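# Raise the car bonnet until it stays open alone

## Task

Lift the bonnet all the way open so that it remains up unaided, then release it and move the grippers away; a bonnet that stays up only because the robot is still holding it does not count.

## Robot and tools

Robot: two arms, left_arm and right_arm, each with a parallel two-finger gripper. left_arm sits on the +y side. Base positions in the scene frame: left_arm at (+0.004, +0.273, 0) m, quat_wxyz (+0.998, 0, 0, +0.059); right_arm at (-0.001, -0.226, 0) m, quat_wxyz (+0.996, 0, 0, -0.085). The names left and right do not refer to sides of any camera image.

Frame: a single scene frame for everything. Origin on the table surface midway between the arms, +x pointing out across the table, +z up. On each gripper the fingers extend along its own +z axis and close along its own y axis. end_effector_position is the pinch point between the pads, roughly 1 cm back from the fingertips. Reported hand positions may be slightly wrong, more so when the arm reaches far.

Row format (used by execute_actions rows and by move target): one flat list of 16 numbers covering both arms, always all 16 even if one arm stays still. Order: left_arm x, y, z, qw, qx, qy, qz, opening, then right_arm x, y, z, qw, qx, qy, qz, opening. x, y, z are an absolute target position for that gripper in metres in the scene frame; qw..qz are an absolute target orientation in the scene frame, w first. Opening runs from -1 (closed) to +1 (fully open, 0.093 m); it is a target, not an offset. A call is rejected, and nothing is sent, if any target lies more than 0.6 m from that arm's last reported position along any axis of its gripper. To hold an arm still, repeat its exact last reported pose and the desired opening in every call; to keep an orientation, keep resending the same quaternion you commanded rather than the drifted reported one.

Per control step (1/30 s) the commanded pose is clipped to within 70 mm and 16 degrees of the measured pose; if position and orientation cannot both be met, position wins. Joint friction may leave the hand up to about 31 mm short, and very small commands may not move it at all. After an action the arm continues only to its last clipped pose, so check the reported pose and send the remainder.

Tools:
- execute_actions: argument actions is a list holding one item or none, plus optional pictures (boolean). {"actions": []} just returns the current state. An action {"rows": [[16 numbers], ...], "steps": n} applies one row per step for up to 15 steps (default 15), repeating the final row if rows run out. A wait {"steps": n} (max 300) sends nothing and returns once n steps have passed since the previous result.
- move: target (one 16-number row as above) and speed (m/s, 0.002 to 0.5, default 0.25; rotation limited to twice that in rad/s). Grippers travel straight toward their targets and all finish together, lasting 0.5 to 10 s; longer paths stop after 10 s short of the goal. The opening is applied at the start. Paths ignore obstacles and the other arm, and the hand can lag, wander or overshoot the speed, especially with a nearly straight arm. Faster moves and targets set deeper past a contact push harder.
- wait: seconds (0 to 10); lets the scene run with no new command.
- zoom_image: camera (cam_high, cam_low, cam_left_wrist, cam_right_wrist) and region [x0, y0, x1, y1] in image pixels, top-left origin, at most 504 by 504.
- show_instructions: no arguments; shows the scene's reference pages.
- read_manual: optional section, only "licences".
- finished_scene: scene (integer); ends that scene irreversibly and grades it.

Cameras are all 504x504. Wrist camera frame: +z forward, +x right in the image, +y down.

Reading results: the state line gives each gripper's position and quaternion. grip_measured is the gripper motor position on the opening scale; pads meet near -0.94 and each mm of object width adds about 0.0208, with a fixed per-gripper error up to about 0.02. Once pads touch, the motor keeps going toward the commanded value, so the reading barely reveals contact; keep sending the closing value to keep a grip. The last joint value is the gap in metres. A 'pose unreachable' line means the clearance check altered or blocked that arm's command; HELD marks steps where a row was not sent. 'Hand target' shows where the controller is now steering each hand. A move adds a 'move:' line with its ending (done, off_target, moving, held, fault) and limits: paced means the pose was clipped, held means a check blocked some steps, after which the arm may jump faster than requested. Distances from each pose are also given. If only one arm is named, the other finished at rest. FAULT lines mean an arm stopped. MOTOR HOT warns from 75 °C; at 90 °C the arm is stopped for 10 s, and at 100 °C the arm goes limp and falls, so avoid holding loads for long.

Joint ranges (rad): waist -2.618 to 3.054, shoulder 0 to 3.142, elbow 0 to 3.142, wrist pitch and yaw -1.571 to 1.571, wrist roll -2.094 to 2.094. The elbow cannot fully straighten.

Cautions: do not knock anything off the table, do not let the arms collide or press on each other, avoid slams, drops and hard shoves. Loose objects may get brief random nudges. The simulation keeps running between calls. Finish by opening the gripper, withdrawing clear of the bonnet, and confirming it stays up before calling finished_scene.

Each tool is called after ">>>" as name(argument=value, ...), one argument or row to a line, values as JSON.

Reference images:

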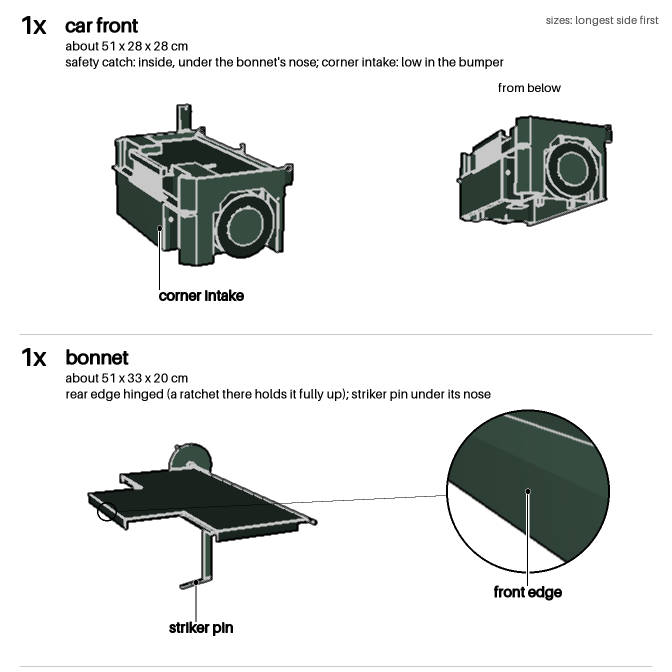

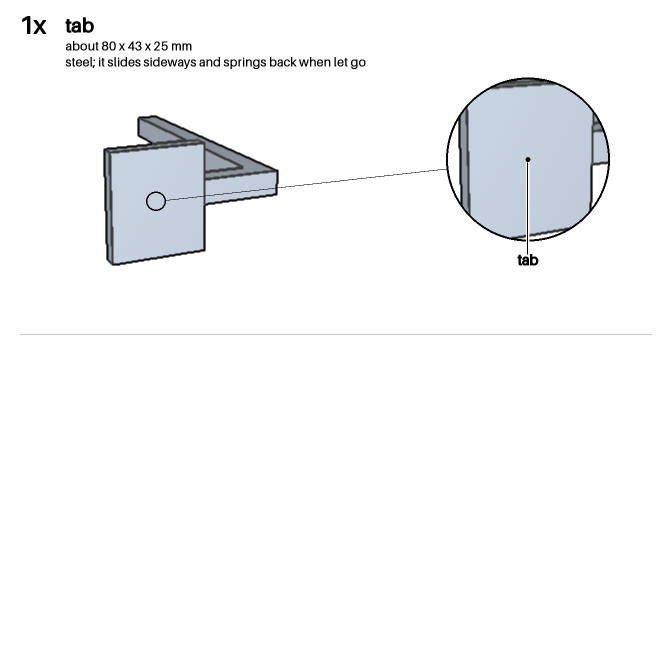

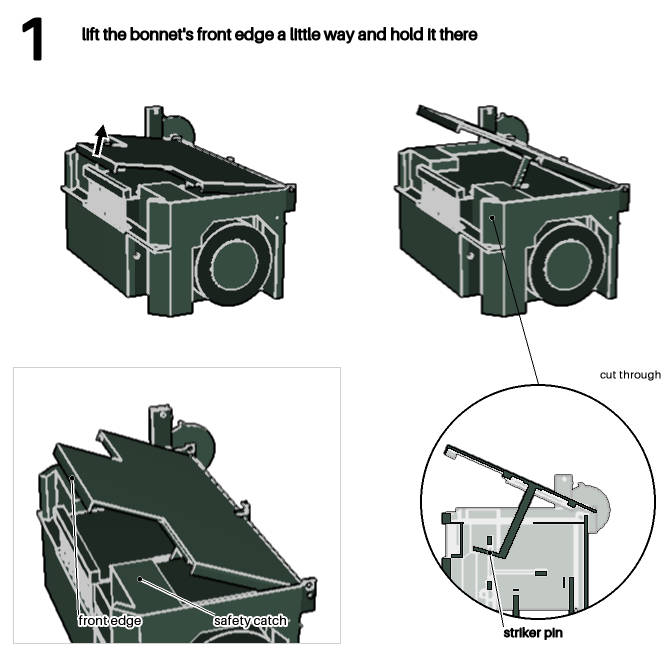

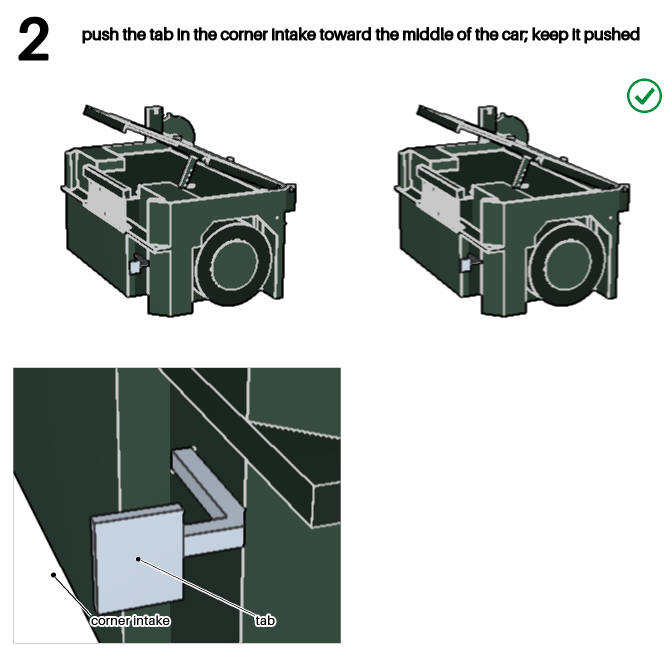

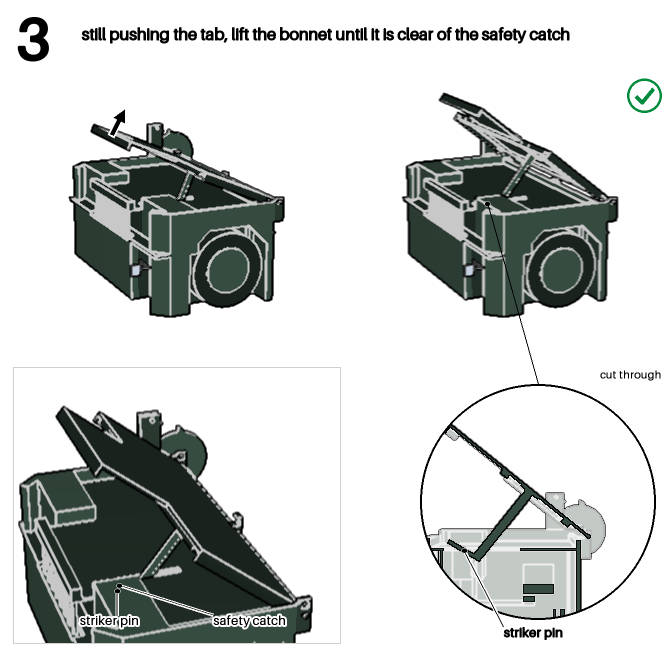

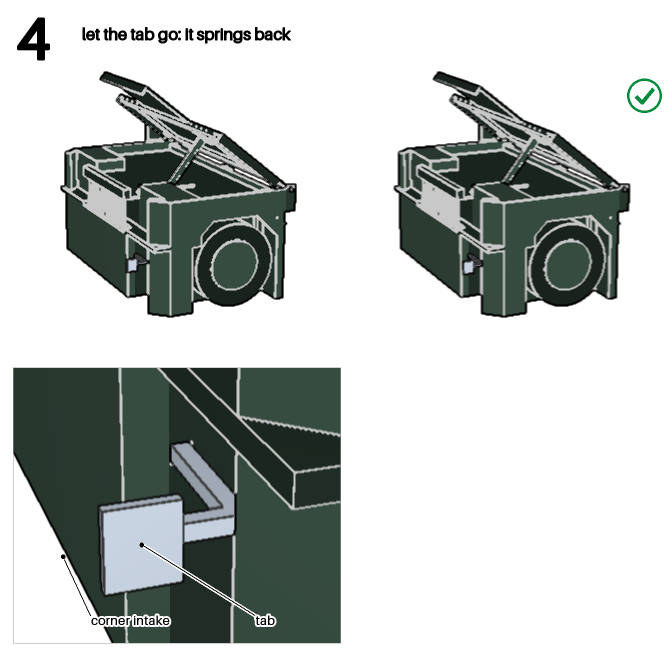

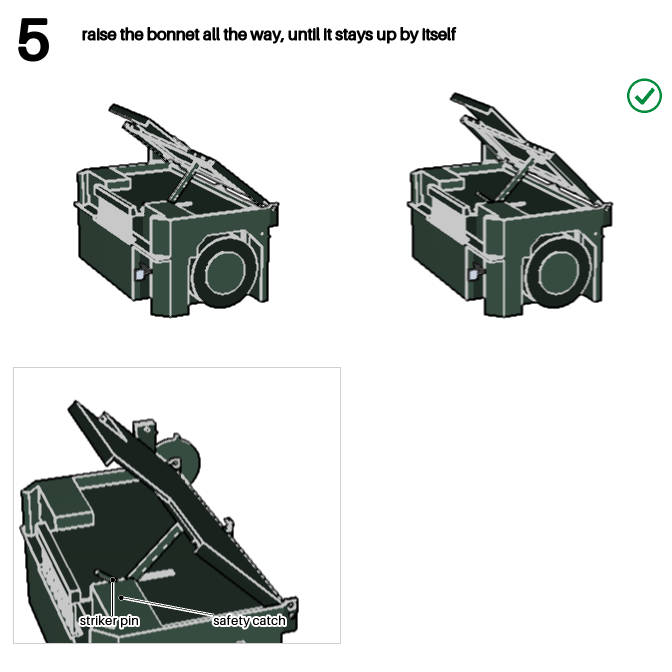

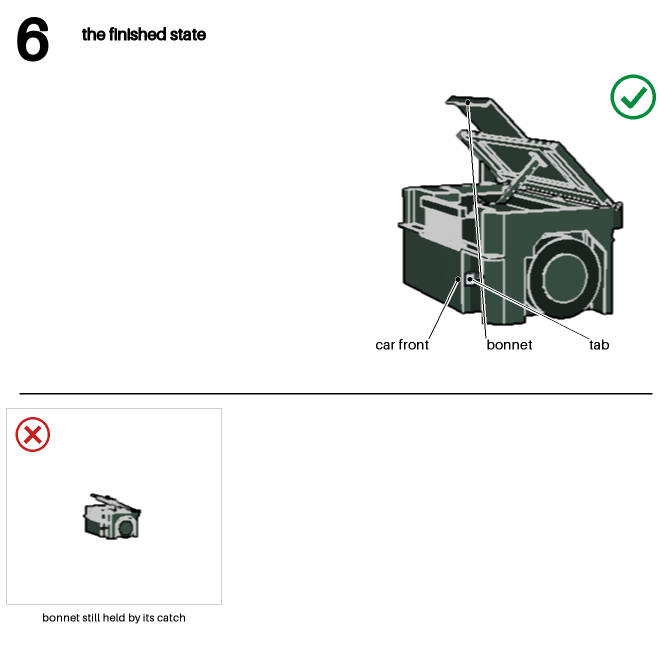

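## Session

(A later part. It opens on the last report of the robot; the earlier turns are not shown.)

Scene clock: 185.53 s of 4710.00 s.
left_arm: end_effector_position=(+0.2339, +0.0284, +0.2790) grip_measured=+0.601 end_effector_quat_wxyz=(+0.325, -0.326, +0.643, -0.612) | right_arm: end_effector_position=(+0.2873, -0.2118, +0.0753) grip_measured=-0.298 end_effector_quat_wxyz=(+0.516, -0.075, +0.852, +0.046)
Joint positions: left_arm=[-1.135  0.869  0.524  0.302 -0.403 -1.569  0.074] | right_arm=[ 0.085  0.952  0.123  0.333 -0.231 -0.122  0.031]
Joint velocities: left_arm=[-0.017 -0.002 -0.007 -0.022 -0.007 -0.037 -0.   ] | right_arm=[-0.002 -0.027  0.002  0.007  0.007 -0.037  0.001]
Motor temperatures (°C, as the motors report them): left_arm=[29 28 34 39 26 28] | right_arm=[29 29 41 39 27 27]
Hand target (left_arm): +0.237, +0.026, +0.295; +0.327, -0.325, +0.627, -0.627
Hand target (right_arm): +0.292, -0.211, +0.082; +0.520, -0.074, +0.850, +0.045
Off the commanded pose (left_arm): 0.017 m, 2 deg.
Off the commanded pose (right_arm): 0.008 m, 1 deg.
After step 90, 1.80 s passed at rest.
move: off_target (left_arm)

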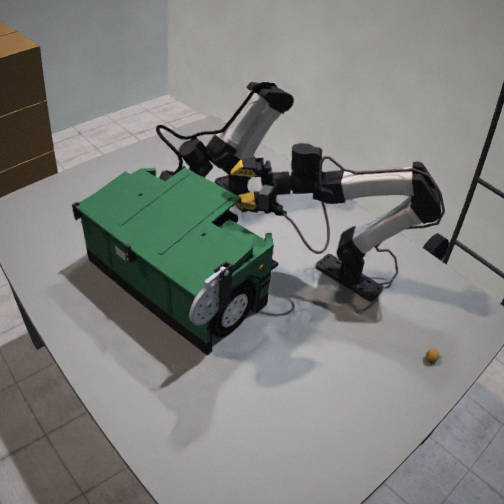

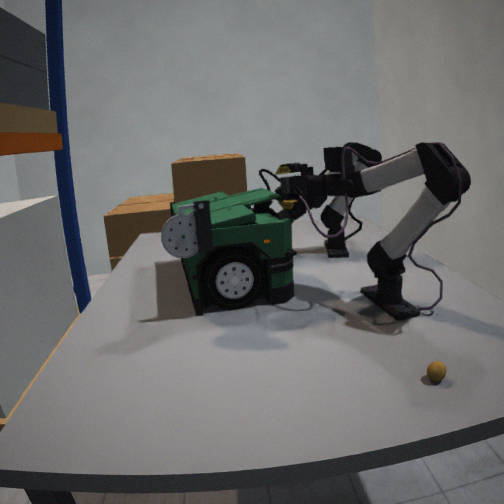

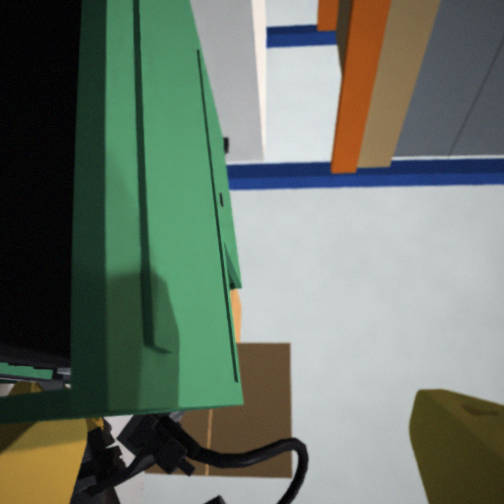

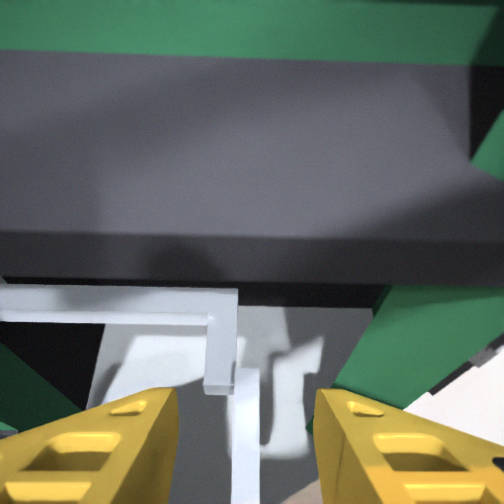

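>>> move(
  target=[0.246,0.02,0.297,0.326,-0.326,0.627,-0.627,0.6,0.292,-0.211,0.082,0.52,-0.074,0.85,0.045,-0.3],
  speed=0.02,
)

>>> move(
  target=[0.246,0.02,0.32,0.326,-0.326,0.627,-0.627,0.6,0.292,-0.211,0.082,0.52,-0.074,0.85,0.045,-0.3],
  speed=0.03,
)

Scene clock: 192.53 s of 4710.00 s.
left_arm: end_effector_position=(+0.2413, +0.0227, +0.2782) grip_measured=+0.601 end_effector_quat_wxyz=(+0.325, -0.327, +0.645, -0.609) | right_arm: end_effector_position=(+0.2873, -0.2118, +0.0753) grip_measured=-0.298 end_effector_quat_wxyz=(+0.516, -0.075, +0.852, +0.046)
Joint positions: left_arm=[-1.116  0.915  0.544  0.321 -0.384 -1.569  0.074] | right_arm=[ 0.085  0.952  0.123  0.333 -0.231 -0.122  0.031]
Joint velocities: left_arm=[ 0.012  0.007  0.007 -0.007  0.022 -0.022 -0.001] | right_arm=[ 0.007 -0.002 -0.017 -0.007  0.051 -0.066 -0.001]
Motor temperatures (°C, as the motors report them): left_arm=[29 28 35 40 26 28] | right_arm=[29 29 42 39 27 27]
Hand target (left_arm): +0.245, +0.021, +0.297; +0.326, -0.326, +0.627, -0.627
Hand target (right_arm): +0.292, -0.211, +0.082; +0.520, -0.074, +0.850, +0.045
Off the commanded pose (left_arm): 0.020 m, 3 deg.
Off the commanded pose (right_arm): 0.008 m, 1 deg.
After step 90, 2.60 s passed at rest.
move: off_target (left_arm)

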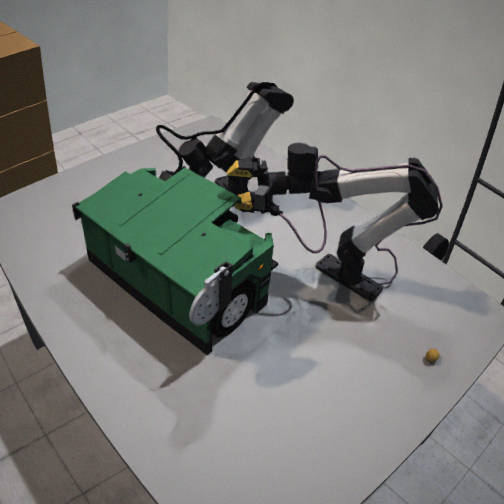

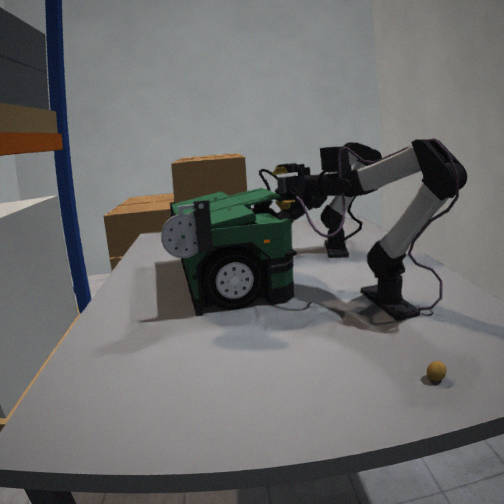

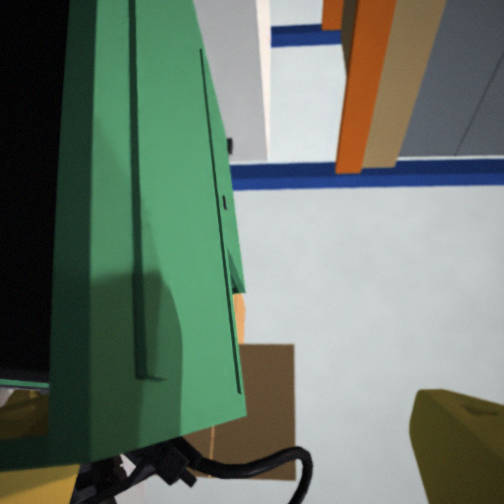

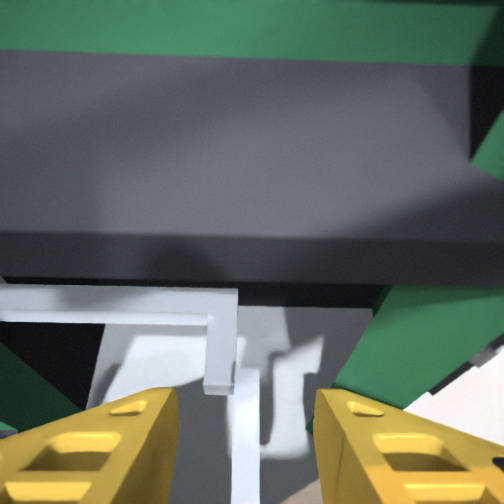

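Scene clock: 194.17 s of 4710.00 s.
left_arm: end_effector_position=(+0.2405, +0.0214, +0.2781) grip_measured=+0.601 end_effector_quat_wxyz=(+0.318, -0.327, +0.672, -0.584) | right_arm: end_effector_position=(+0.2873, -0.2118, +0.0753) grip_measured=-0.298 end_effector_quat_wxyz=(+0.516, -0.075, +0.852, +0.046)
Joint positions: left_arm=[-1.116  0.915  0.613  0.176 -0.375 -1.572  0.074] | right_arm=[ 0.085  0.952  0.123  0.333 -0.231 -0.122  0.031]
Joint velocities: left_arm=[-0.002 -0.002  0.002 -0.022  0.022 -0.022 -0.   ] | right_arm=[ 0.007 -0.012 -0.022  0.037 -0.037  0.022 -0.001]
Motor temperatures (°C, as the motors report them): left_arm=[29 28 35 40 26 28] | right_arm=[29 29 42 39 27 27]
Hand target (left_arm): +0.243, +0.023, +0.319; +0.326, -0.326, +0.628, -0.627
Hand target (right_arm): +0.292, -0.211, +0.082; +0.520, -0.074, +0.850, +0.045
Off the commanded pose (left_arm): 0.042 m, 7 deg.
Off the commanded pose (right_arm): 0.008 m, 1 deg.
move: off_target (left_arm)

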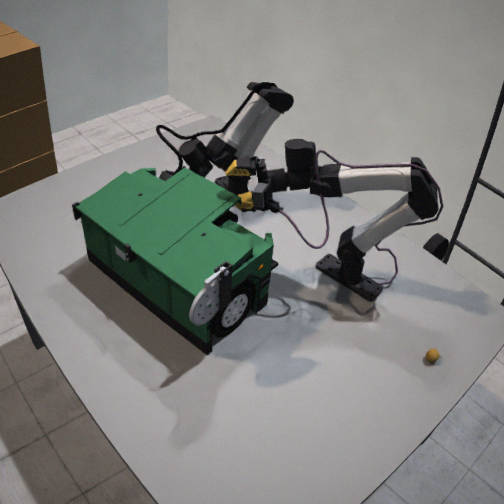

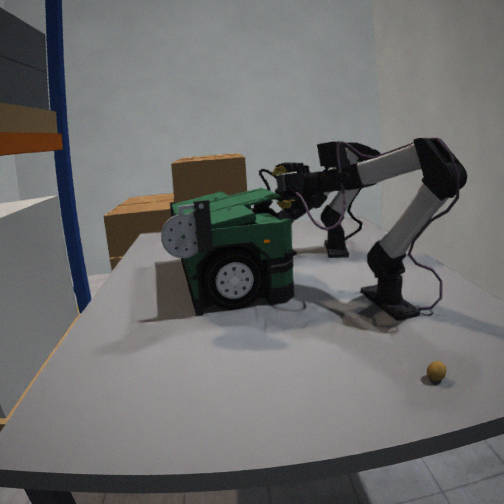

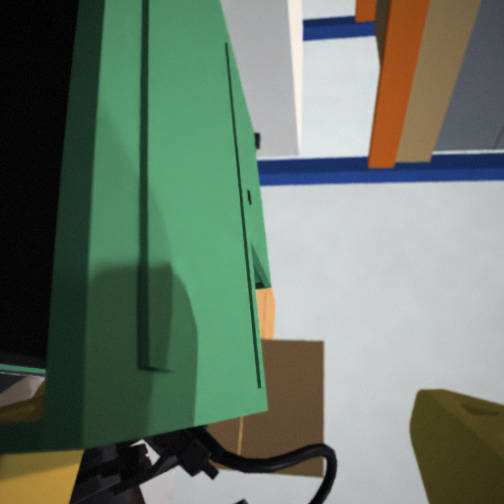

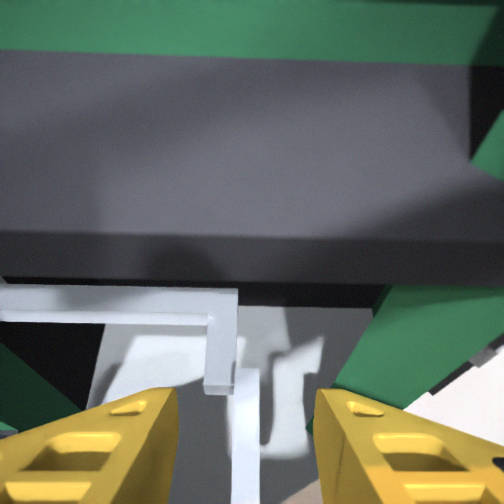

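>>> move(
  target=[0.243,0.022,0.30,0.326,-0.326,0.627,-0.627,0.6,0.285,-0.172,0.082,0.52,-0.074,0.85,0.045,-0.3],
  speed=0.03,
)

Scene clock: 201.27 s of 4710.00 s.
left_arm: end_effector_position=(+0.2406, +0.0211, +0.2782) grip_measured=+0.601 end_effector_quat_wxyz=(+0.319, -0.326, +0.662, -0.595) | right_arm: end_effector_position=(+0.2864, -0.1974, +0.0750) grip_measured=-0.298 end_effector_quat_wxyz=(+0.514, -0.038, +0.857, -0.001)
Joint positions: left_arm=[-1.116  0.915  0.586  0.233 -0.375 -1.572  0.074] | right_arm=[0.33  0.937 0.123 0.321 0.104 0.009 0.031]
Joint velocities: left_arm=[-0.012 -0.002  0.002  0.022 -0.081  0.022 -0.001] | right_arm=[ 0.012 -0.032  0.012 -0.022 -0.037 -0.007 -0.001]
Motor temperatures (°C, as the motors report them): left_arm=[29 28 36 42 26 28] | right_arm=[29 29 42 39 27 27]
Hand target (left_arm): +0.242, +0.024, +0.300; +0.325, -0.327, +0.629, -0.627
Hand target (right_arm): +0.284, -0.173, +0.081; +0.519, -0.073, +0.850, +0.046
Off the commanded pose (left_arm): 0.022 m, 6 deg.
Off the commanded pose (right_arm): 0.026 m, 7 deg.
After step 90, 1.77 s passed at rest.
move: off_target (left_arm, right_arm)

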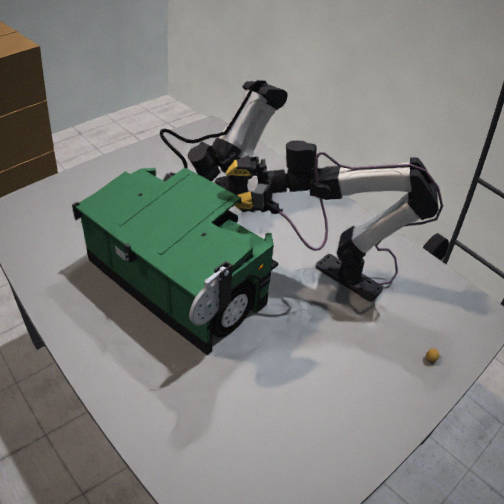

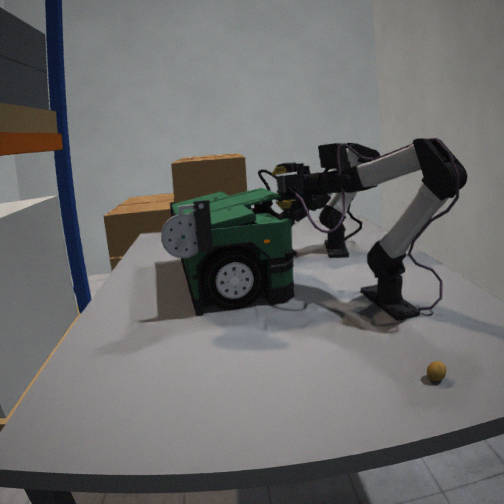

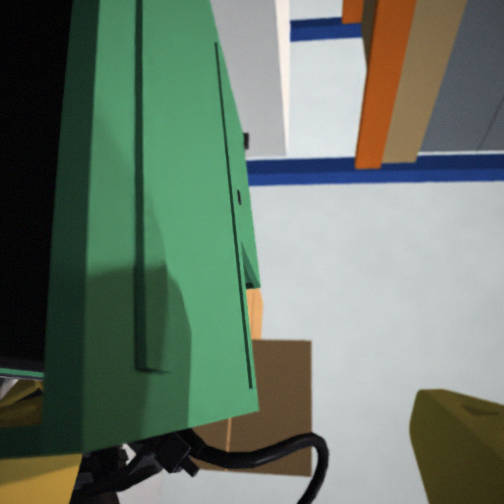

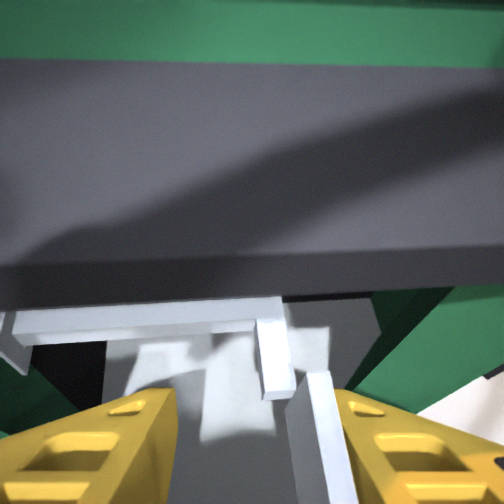

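>>> move(
  target=[0.243,0.022,0.35,0.326,-0.326,0.627,-0.627,0.6,0.285,-0.178,0.082,0.52,-0.074,0.85,0.045,-0.3],
  speed=0.03,
)

Scene clock: 209.10 s of 4710.00 s.
left_arm: end_effector_position=(+0.2367, +0.0215, +0.2807) grip_measured=+0.601 end_effector_quat_wxyz=(+0.303, -0.327, +0.703, -0.554) | right_arm: end_effector_position=(+0.2857, -0.1976, +0.0756) grip_measured=-0.298 end_effector_quat_wxyz=(+0.514, -0.039, +0.857, +0.003)
Joint positions: left_arm=[-1.116  0.915  0.708 -0.011 -0.355 -1.582  0.074] | right_arm=[0.321 0.925 0.123 0.309 0.089 0.007 0.031]
Joint velocities: left_arm=[ 0.007 -0.007  0.007 -0.022  0.007  0.051  0.001] | right_arm=[-0.002 -0.012  0.002  0.066  0.037 -0.007 -0.001]
Motor temperatures (°C, as the motors report them): left_arm=[29 28 37 43 26 28] | right_arm=[29 29 42 39 27 27]
Hand target (left_arm): +0.237, +0.030, +0.348; +0.324, -0.328, +0.628, -0.627
Hand target (right_arm): +0.284, -0.179, +0.082; +0.520, -0.073, +0.850, +0.043
Off the commanded pose (left_arm): 0.070 m, 12 deg.
Off the commanded pose (right_arm): 0.021 m, 6 deg.
After step 90, 2.20 s passed at rest.
move: off_target (left_arm, right_arm)

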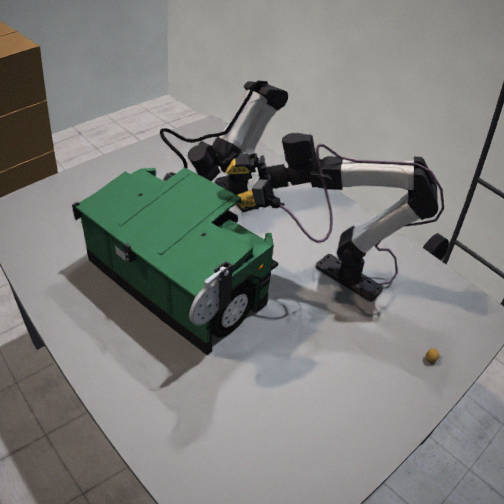

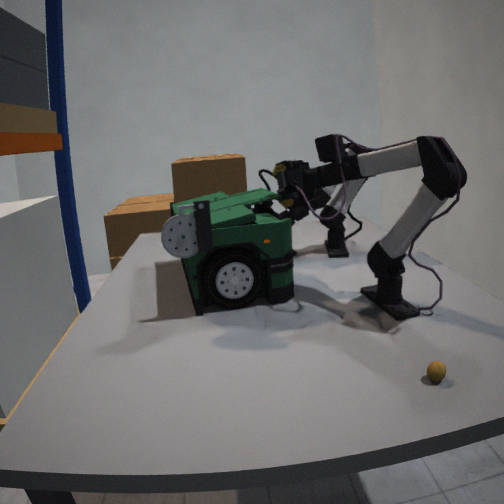

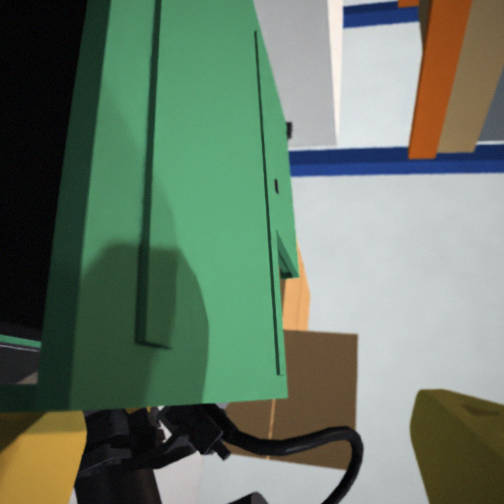

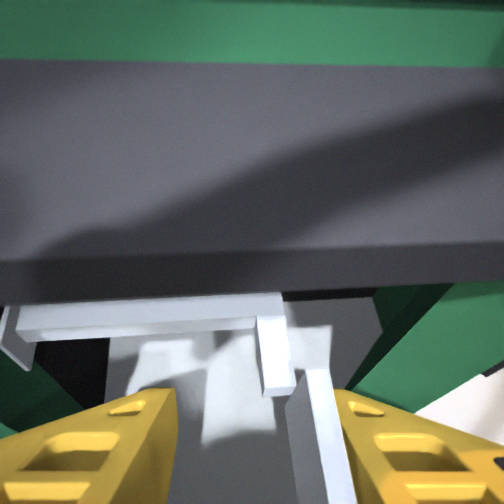

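>>> move(
  target=[0.241,0.022,0.29,0.326,-0.326,0.627,-0.627,0.6,0.278,-0.145,0.082,0.52,-0.074,0.85,0.045,-0.3],
  speed=0.04,
)

Scene clock: 218.77 s of 4710.00 s.
left_arm: end_effector_position=(+0.2401, +0.0207, +0.2789) grip_measured=+0.601 end_effector_quat_wxyz=(+0.316, -0.327, +0.648, -0.611) | right_arm: end_effector_position=(+0.2757, -0.1972, +0.0794) grip_measured=-0.298 end_effector_quat_wxyz=(+0.519, -0.000, +0.853, -0.055)
Joint positions: left_arm=[-1.116  0.915  0.554  0.303 -0.371 -1.583  0.074] | right_arm=[0.507 0.875 0.123 0.237 0.392 0.106 0.031]
Joint velocities: left_arm=[ 0.002 -0.012 -0.007 -0.007 -0.007  0.007  0.   ] | right_arm=[ 0.007 -0.056  0.007 -0.022  0.066  0.007 -0.001]
Motor temperatures (°C, as the motors report them): left_arm=[29 29 38 46 26 28] | right_arm=[29 29 41 40 28 27]
Hand target (left_arm): +0.240, +0.023, +0.290; +0.324, -0.327, +0.628, -0.627
Hand target (right_arm): +0.272, -0.149, +0.084; +0.518, -0.071, +0.851, +0.042
Off the commanded pose (left_arm): 0.011 m, 3 deg.
Off the commanded pose (right_arm): 0.052 m, 14 deg.
After step 90, 3.70 s passed at rest.
move: off_target (left_arm, right_arm)

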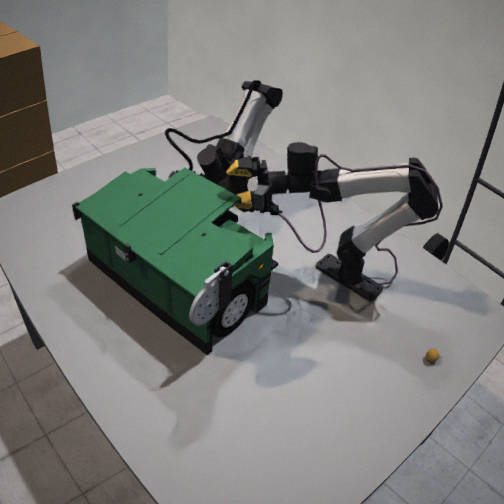

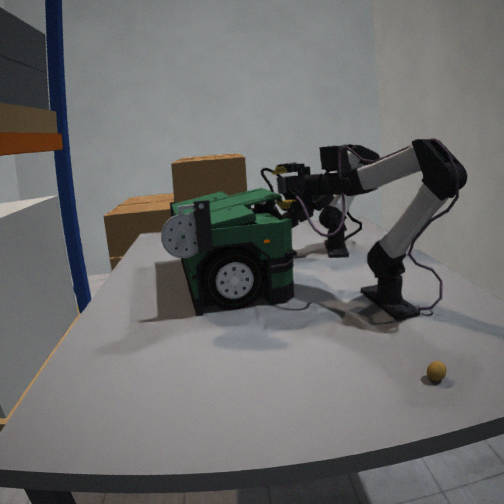

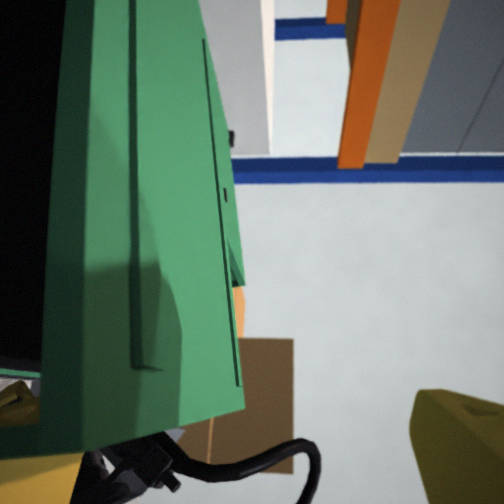

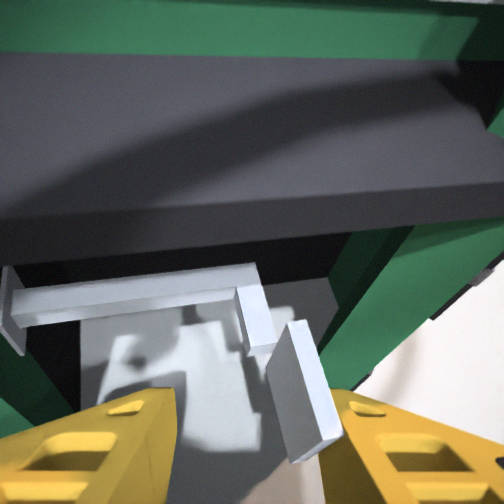

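>>> move(
  target=[0.231,0.030,0.285,0.326,-0.326,0.627,-0.627,0.6,0.286,-0.19,0.08,0.52,-0.074,0.85,0.045,-0.3],
  speed=0.03,
)

>>> move(
  target=[0.231,0.030,0.325,0.326,-0.326,0.627,-0.627,0.6,0.286,-0.19,0.08,0.52,-0.074,0.85,0.045,-0.3],
  speed=0.03,
)

Scene clock: 230.57 s of 4710.00 s.
left_arm: end_effector_position=(+0.2345, +0.0278, +0.2791) grip_measured=+0.601 end_effector_quat_wxyz=(+0.321, -0.331, +0.638, -0.617) | right_arm: end_effector_position=(+0.2815, -0.1980, +0.0776) grip_measured=-0.298 end_effector_quat_wxyz=(+0.512, -0.058, +0.857, +0.025)
Joint positions: left_arm=[-1.133  0.873  0.52   0.318 -0.401 -1.583  0.074] | right_arm=[ 0.251  0.873  0.123  0.255 -0.031 -0.036  0.031]
Joint velocities: left_arm=[-0.012 -0.017  0.012  0.022  0.022 -0.037  0.   ] | right_arm=[-0.022  0.007 -0.002  0.022 -0.007 -0.051  0.   ]
Motor temperatures (°C, as the motors report them): left_arm=[29 29 38 45 26 28] | right_arm=[30 29 41 40 29 27]
Hand target (left_arm): +0.231, +0.030, +0.285; +0.325, -0.327, +0.628, -0.627
Hand target (right_arm): +0.285, -0.190, +0.081; +0.519, -0.075, +0.851, +0.042
Off the commanded pose (left_arm): 0.007 m, 2 deg.
Off the commanded pose (right_arm): 0.009 m, 3 deg.
After step 90, 4.40 s passed at rest.
move: off_target (right_arm)

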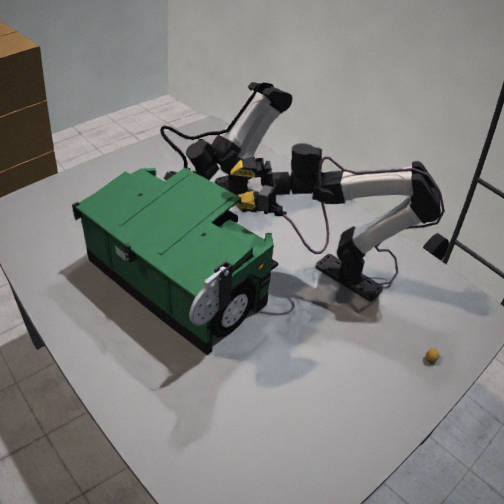

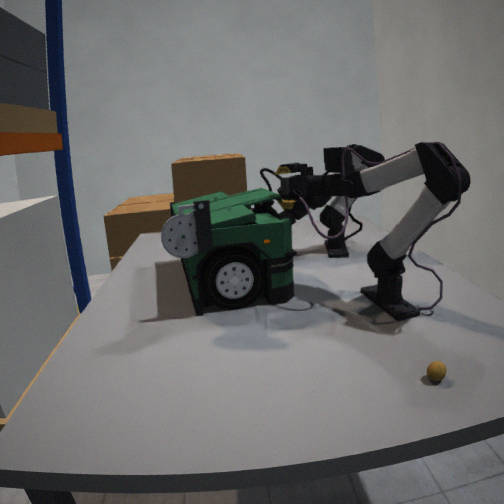

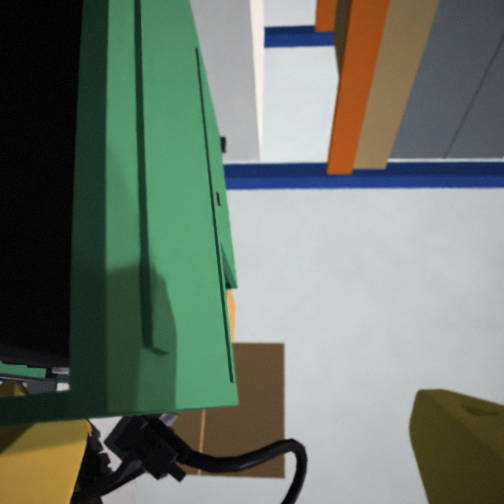

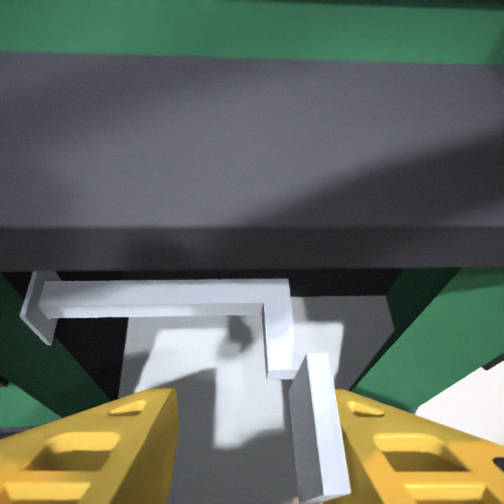

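Scene clock: 232.33 s of 4710.00 s.
left_arm: end_effector_position=(+0.2338, +0.0283, +0.2804) grip_measured=+0.601 end_effector_quat_wxyz=(+0.317, -0.332, +0.672, -0.581) | right_arm: end_effector_position=(+0.2826, -0.1978, +0.0775) grip_measured=-0.298 end_effector_quat_wxyz=(+0.513, -0.058, +0.856, +0.025)
Joint positions: left_arm=[-1.133  0.87   0.613  0.124 -0.398 -1.583  0.074] | right_arm=[ 0.251  0.883  0.123  0.267 -0.032 -0.036  0.031]
Joint velocities: left_arm=[-0.007 -0.071 -0.017 -0.037  0.007  0.037  0.001] | right_arm=[-0.017  0.007 -0.012 -0.022 -0.007 -0.051 -0.001]
Motor temperatures (°C, as the motors report them): left_arm=[29 29 38 45 26 28] | right_arm=[30 29 41 41 29 27]
Hand target (left_arm): +0.230, +0.033, +0.324; +0.325, -0.327, +0.627, -0.627
Hand target (right_arm): +0.285, -0.190, +0.080; +0.519, -0.074, +0.850, +0.044
Off the commanded pose (left_arm): 0.045 m, 7 deg.
Off the commanded pose (right_arm): 0.009 m, 3 deg.
move: off_target (left_arm, right_arm)

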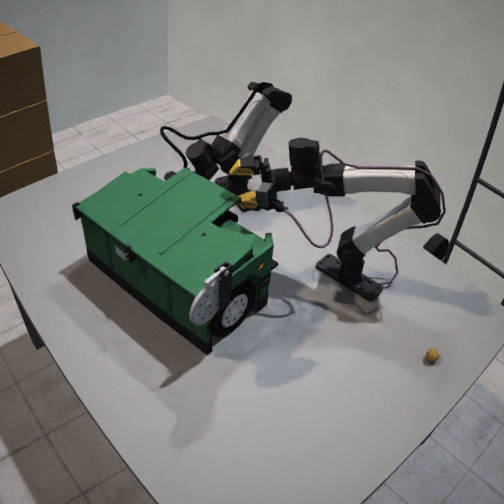

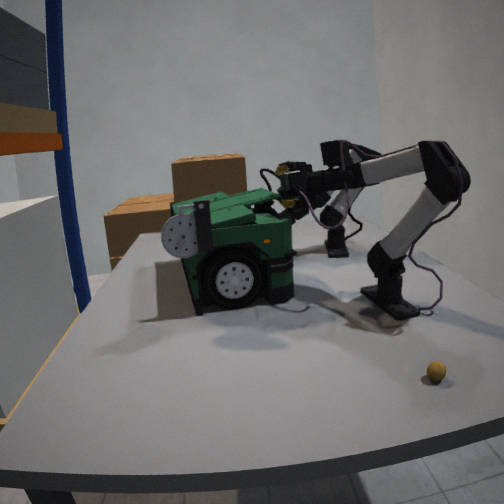

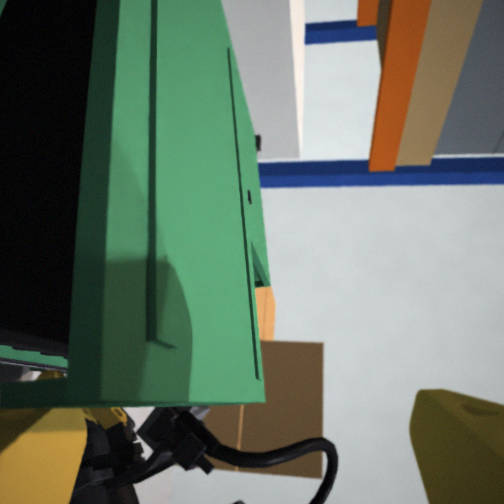

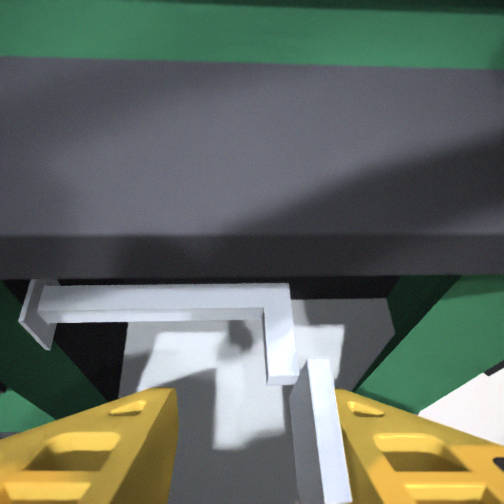

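>>> move(
  target=[0.234,0.028,0.345,0.378,-0.264,0.509,-0.7265,0.6,0.286,-0.19,0.08,0.52,-0.074,0.85,0.045,-0.3],
  speed=0.04,
)

Scene clock: 245.53 s of 4710.00 s.
left_arm: end_effector_position=(+0.2346, +0.0256, +0.2812) grip_measured=+0.601 end_effector_quat_wxyz=(+0.361, -0.284, +0.604, -0.651) | right_arm: end_effector_position=(+0.2827, -0.1977, +0.0777) grip_measured=-0.298 end_effector_quat_wxyz=(+0.513, -0.058, +0.856, +0.025)
Joint positions: left_arm=[-1.127  0.926  0.403  0.642 -0.382 -1.46   0.074] | right_arm=[ 0.251  0.883  0.123  0.268 -0.032 -0.036  0.031]
Joint velocities: left_arm=[-0.002  0.037 -0.002  0.037 -0.11  -0.022 -0.001] | right_arm=[-0.007 -0.007 -0.012  0.066  0.037 -0.037 -0.001]
Motor temperatures (°C, as the motors report them): left_arm=[29 29 39 48 26 29] | right_arm=[29 29 41 42 28 27]
Hand target (left_arm): +0.229, +0.036, +0.341; +0.374, -0.267, +0.516, -0.723
Hand target (right_arm): +0.285, -0.190, +0.081; +0.519, -0.074, +0.850, +0.044
Off the commanded pose (left_arm): 0.064 m, 14 deg.
Off the commanded pose (right_arm): 0.009 m, 3 deg.
After step 90, 4.03 s passed at rest.
move: off_target (left_arm, right_arm)

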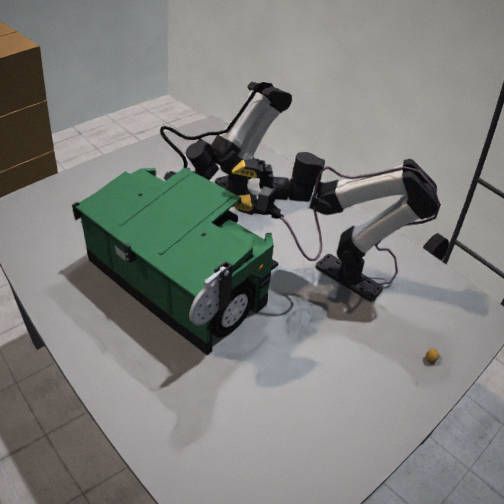

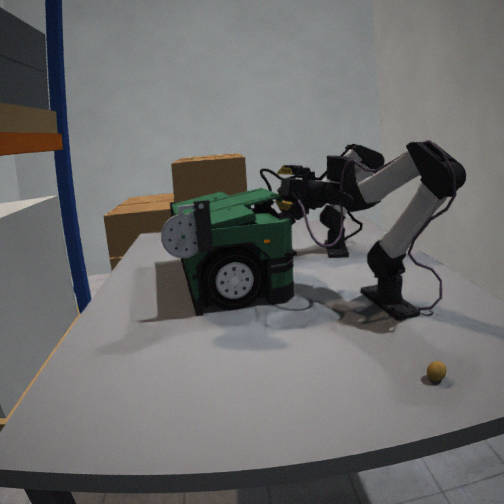

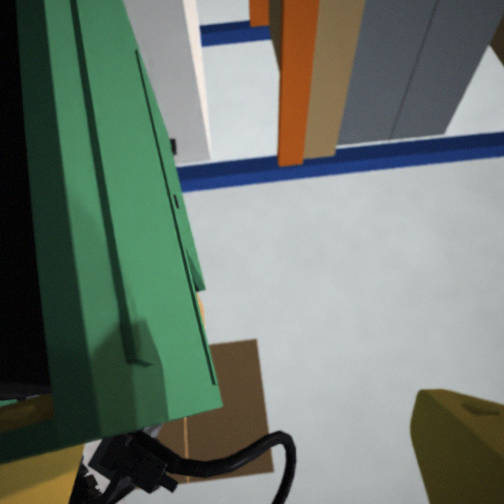

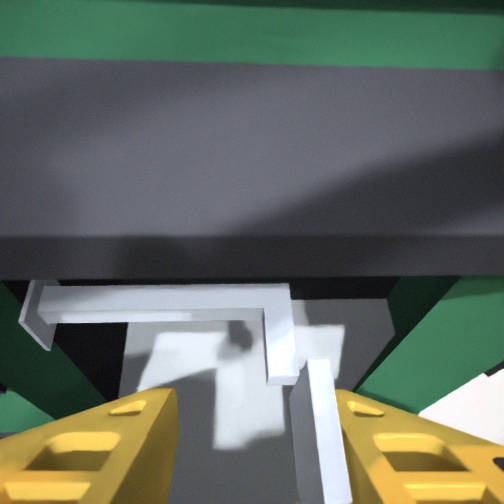

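>>> move(
  target=[0.234,0.028,0.345,0.378,-0.264,0.509,-0.7265,0.6,0.29,-0.215,0.08,0.52,-0.074,0.85,0.045,-0.3],
  speed=0.04,
)

Scene clock: 257.70 s of 4710.00 s.
left_arm: end_effector_position=(+0.2345, +0.0256, +0.2813) grip_measured=+0.601 end_effector_quat_wxyz=(+0.363, -0.283, +0.603, -0.652) | right_arm: end_effector_position=(+0.2848, -0.2139, +0.0752) grip_measured=-0.298 end_effector_quat_wxyz=(+0.513, -0.071, +0.854, +0.043)
Joint positions: left_arm=[-1.127  0.928  0.401  0.648 -0.382 -1.456  0.074] | right_arm=[ 0.08   0.927  0.123  0.302 -0.227 -0.122  0.031]
Joint velocities: left_arm=[-0.002  0.012  0.007 -0.007 -0.007  0.037  0.   ] | right_arm=[ 0.012 -0.007 -0.002 -0.007 -0.007 -0.051 -0.001]
Motor temperatures (°C, as the motors report them): left_arm=[29 29 40 55 26 29] | right_arm=[29 29 41 43 28 27]
Hand target (left_arm): +0.229, +0.035, +0.342; +0.375, -0.267, +0.516, -0.723
Hand target (right_arm): +0.290, -0.215, +0.080; +0.520, -0.075, +0.850, +0.043
Off the commanded pose (left_arm): 0.064 m, 14 deg.
Off the commanded pose (right_arm): 0.007 m, 1 deg.
After step 90, 5.87 s passed at rest.
move: off_target (left_arm)

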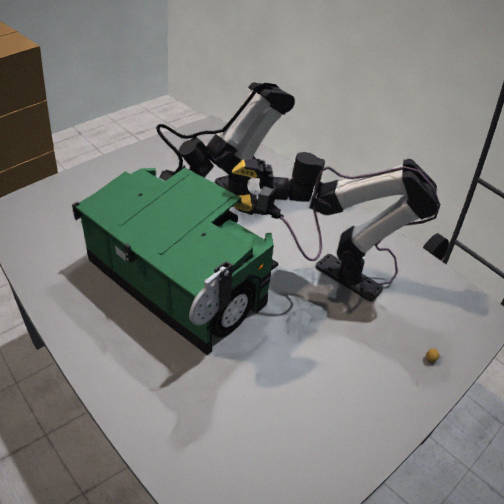

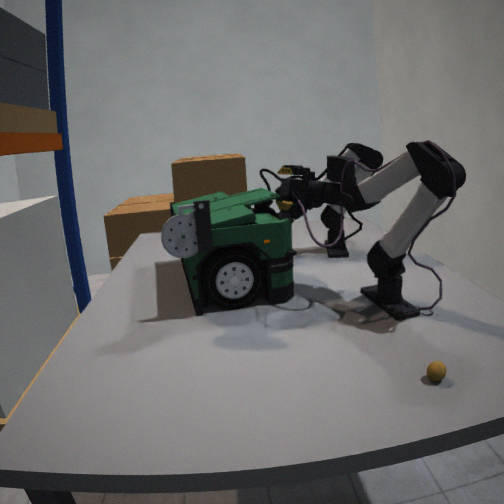

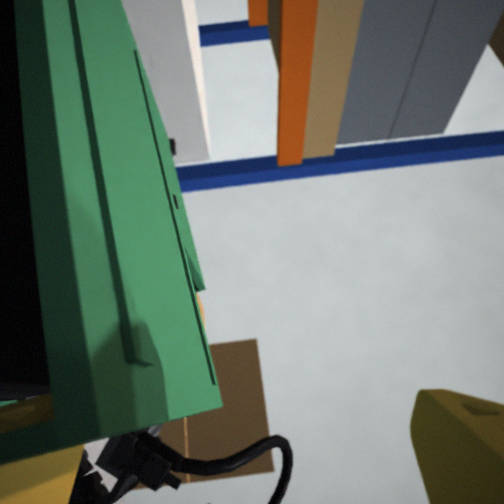

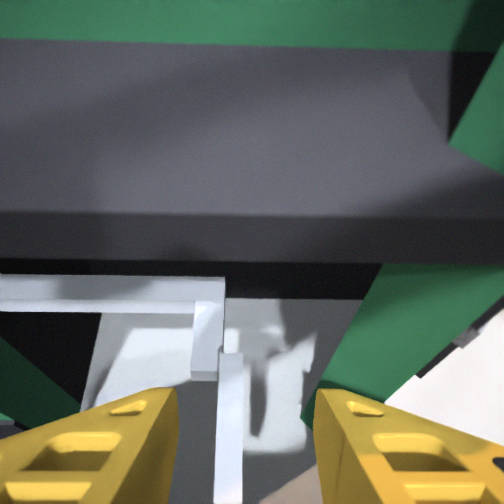

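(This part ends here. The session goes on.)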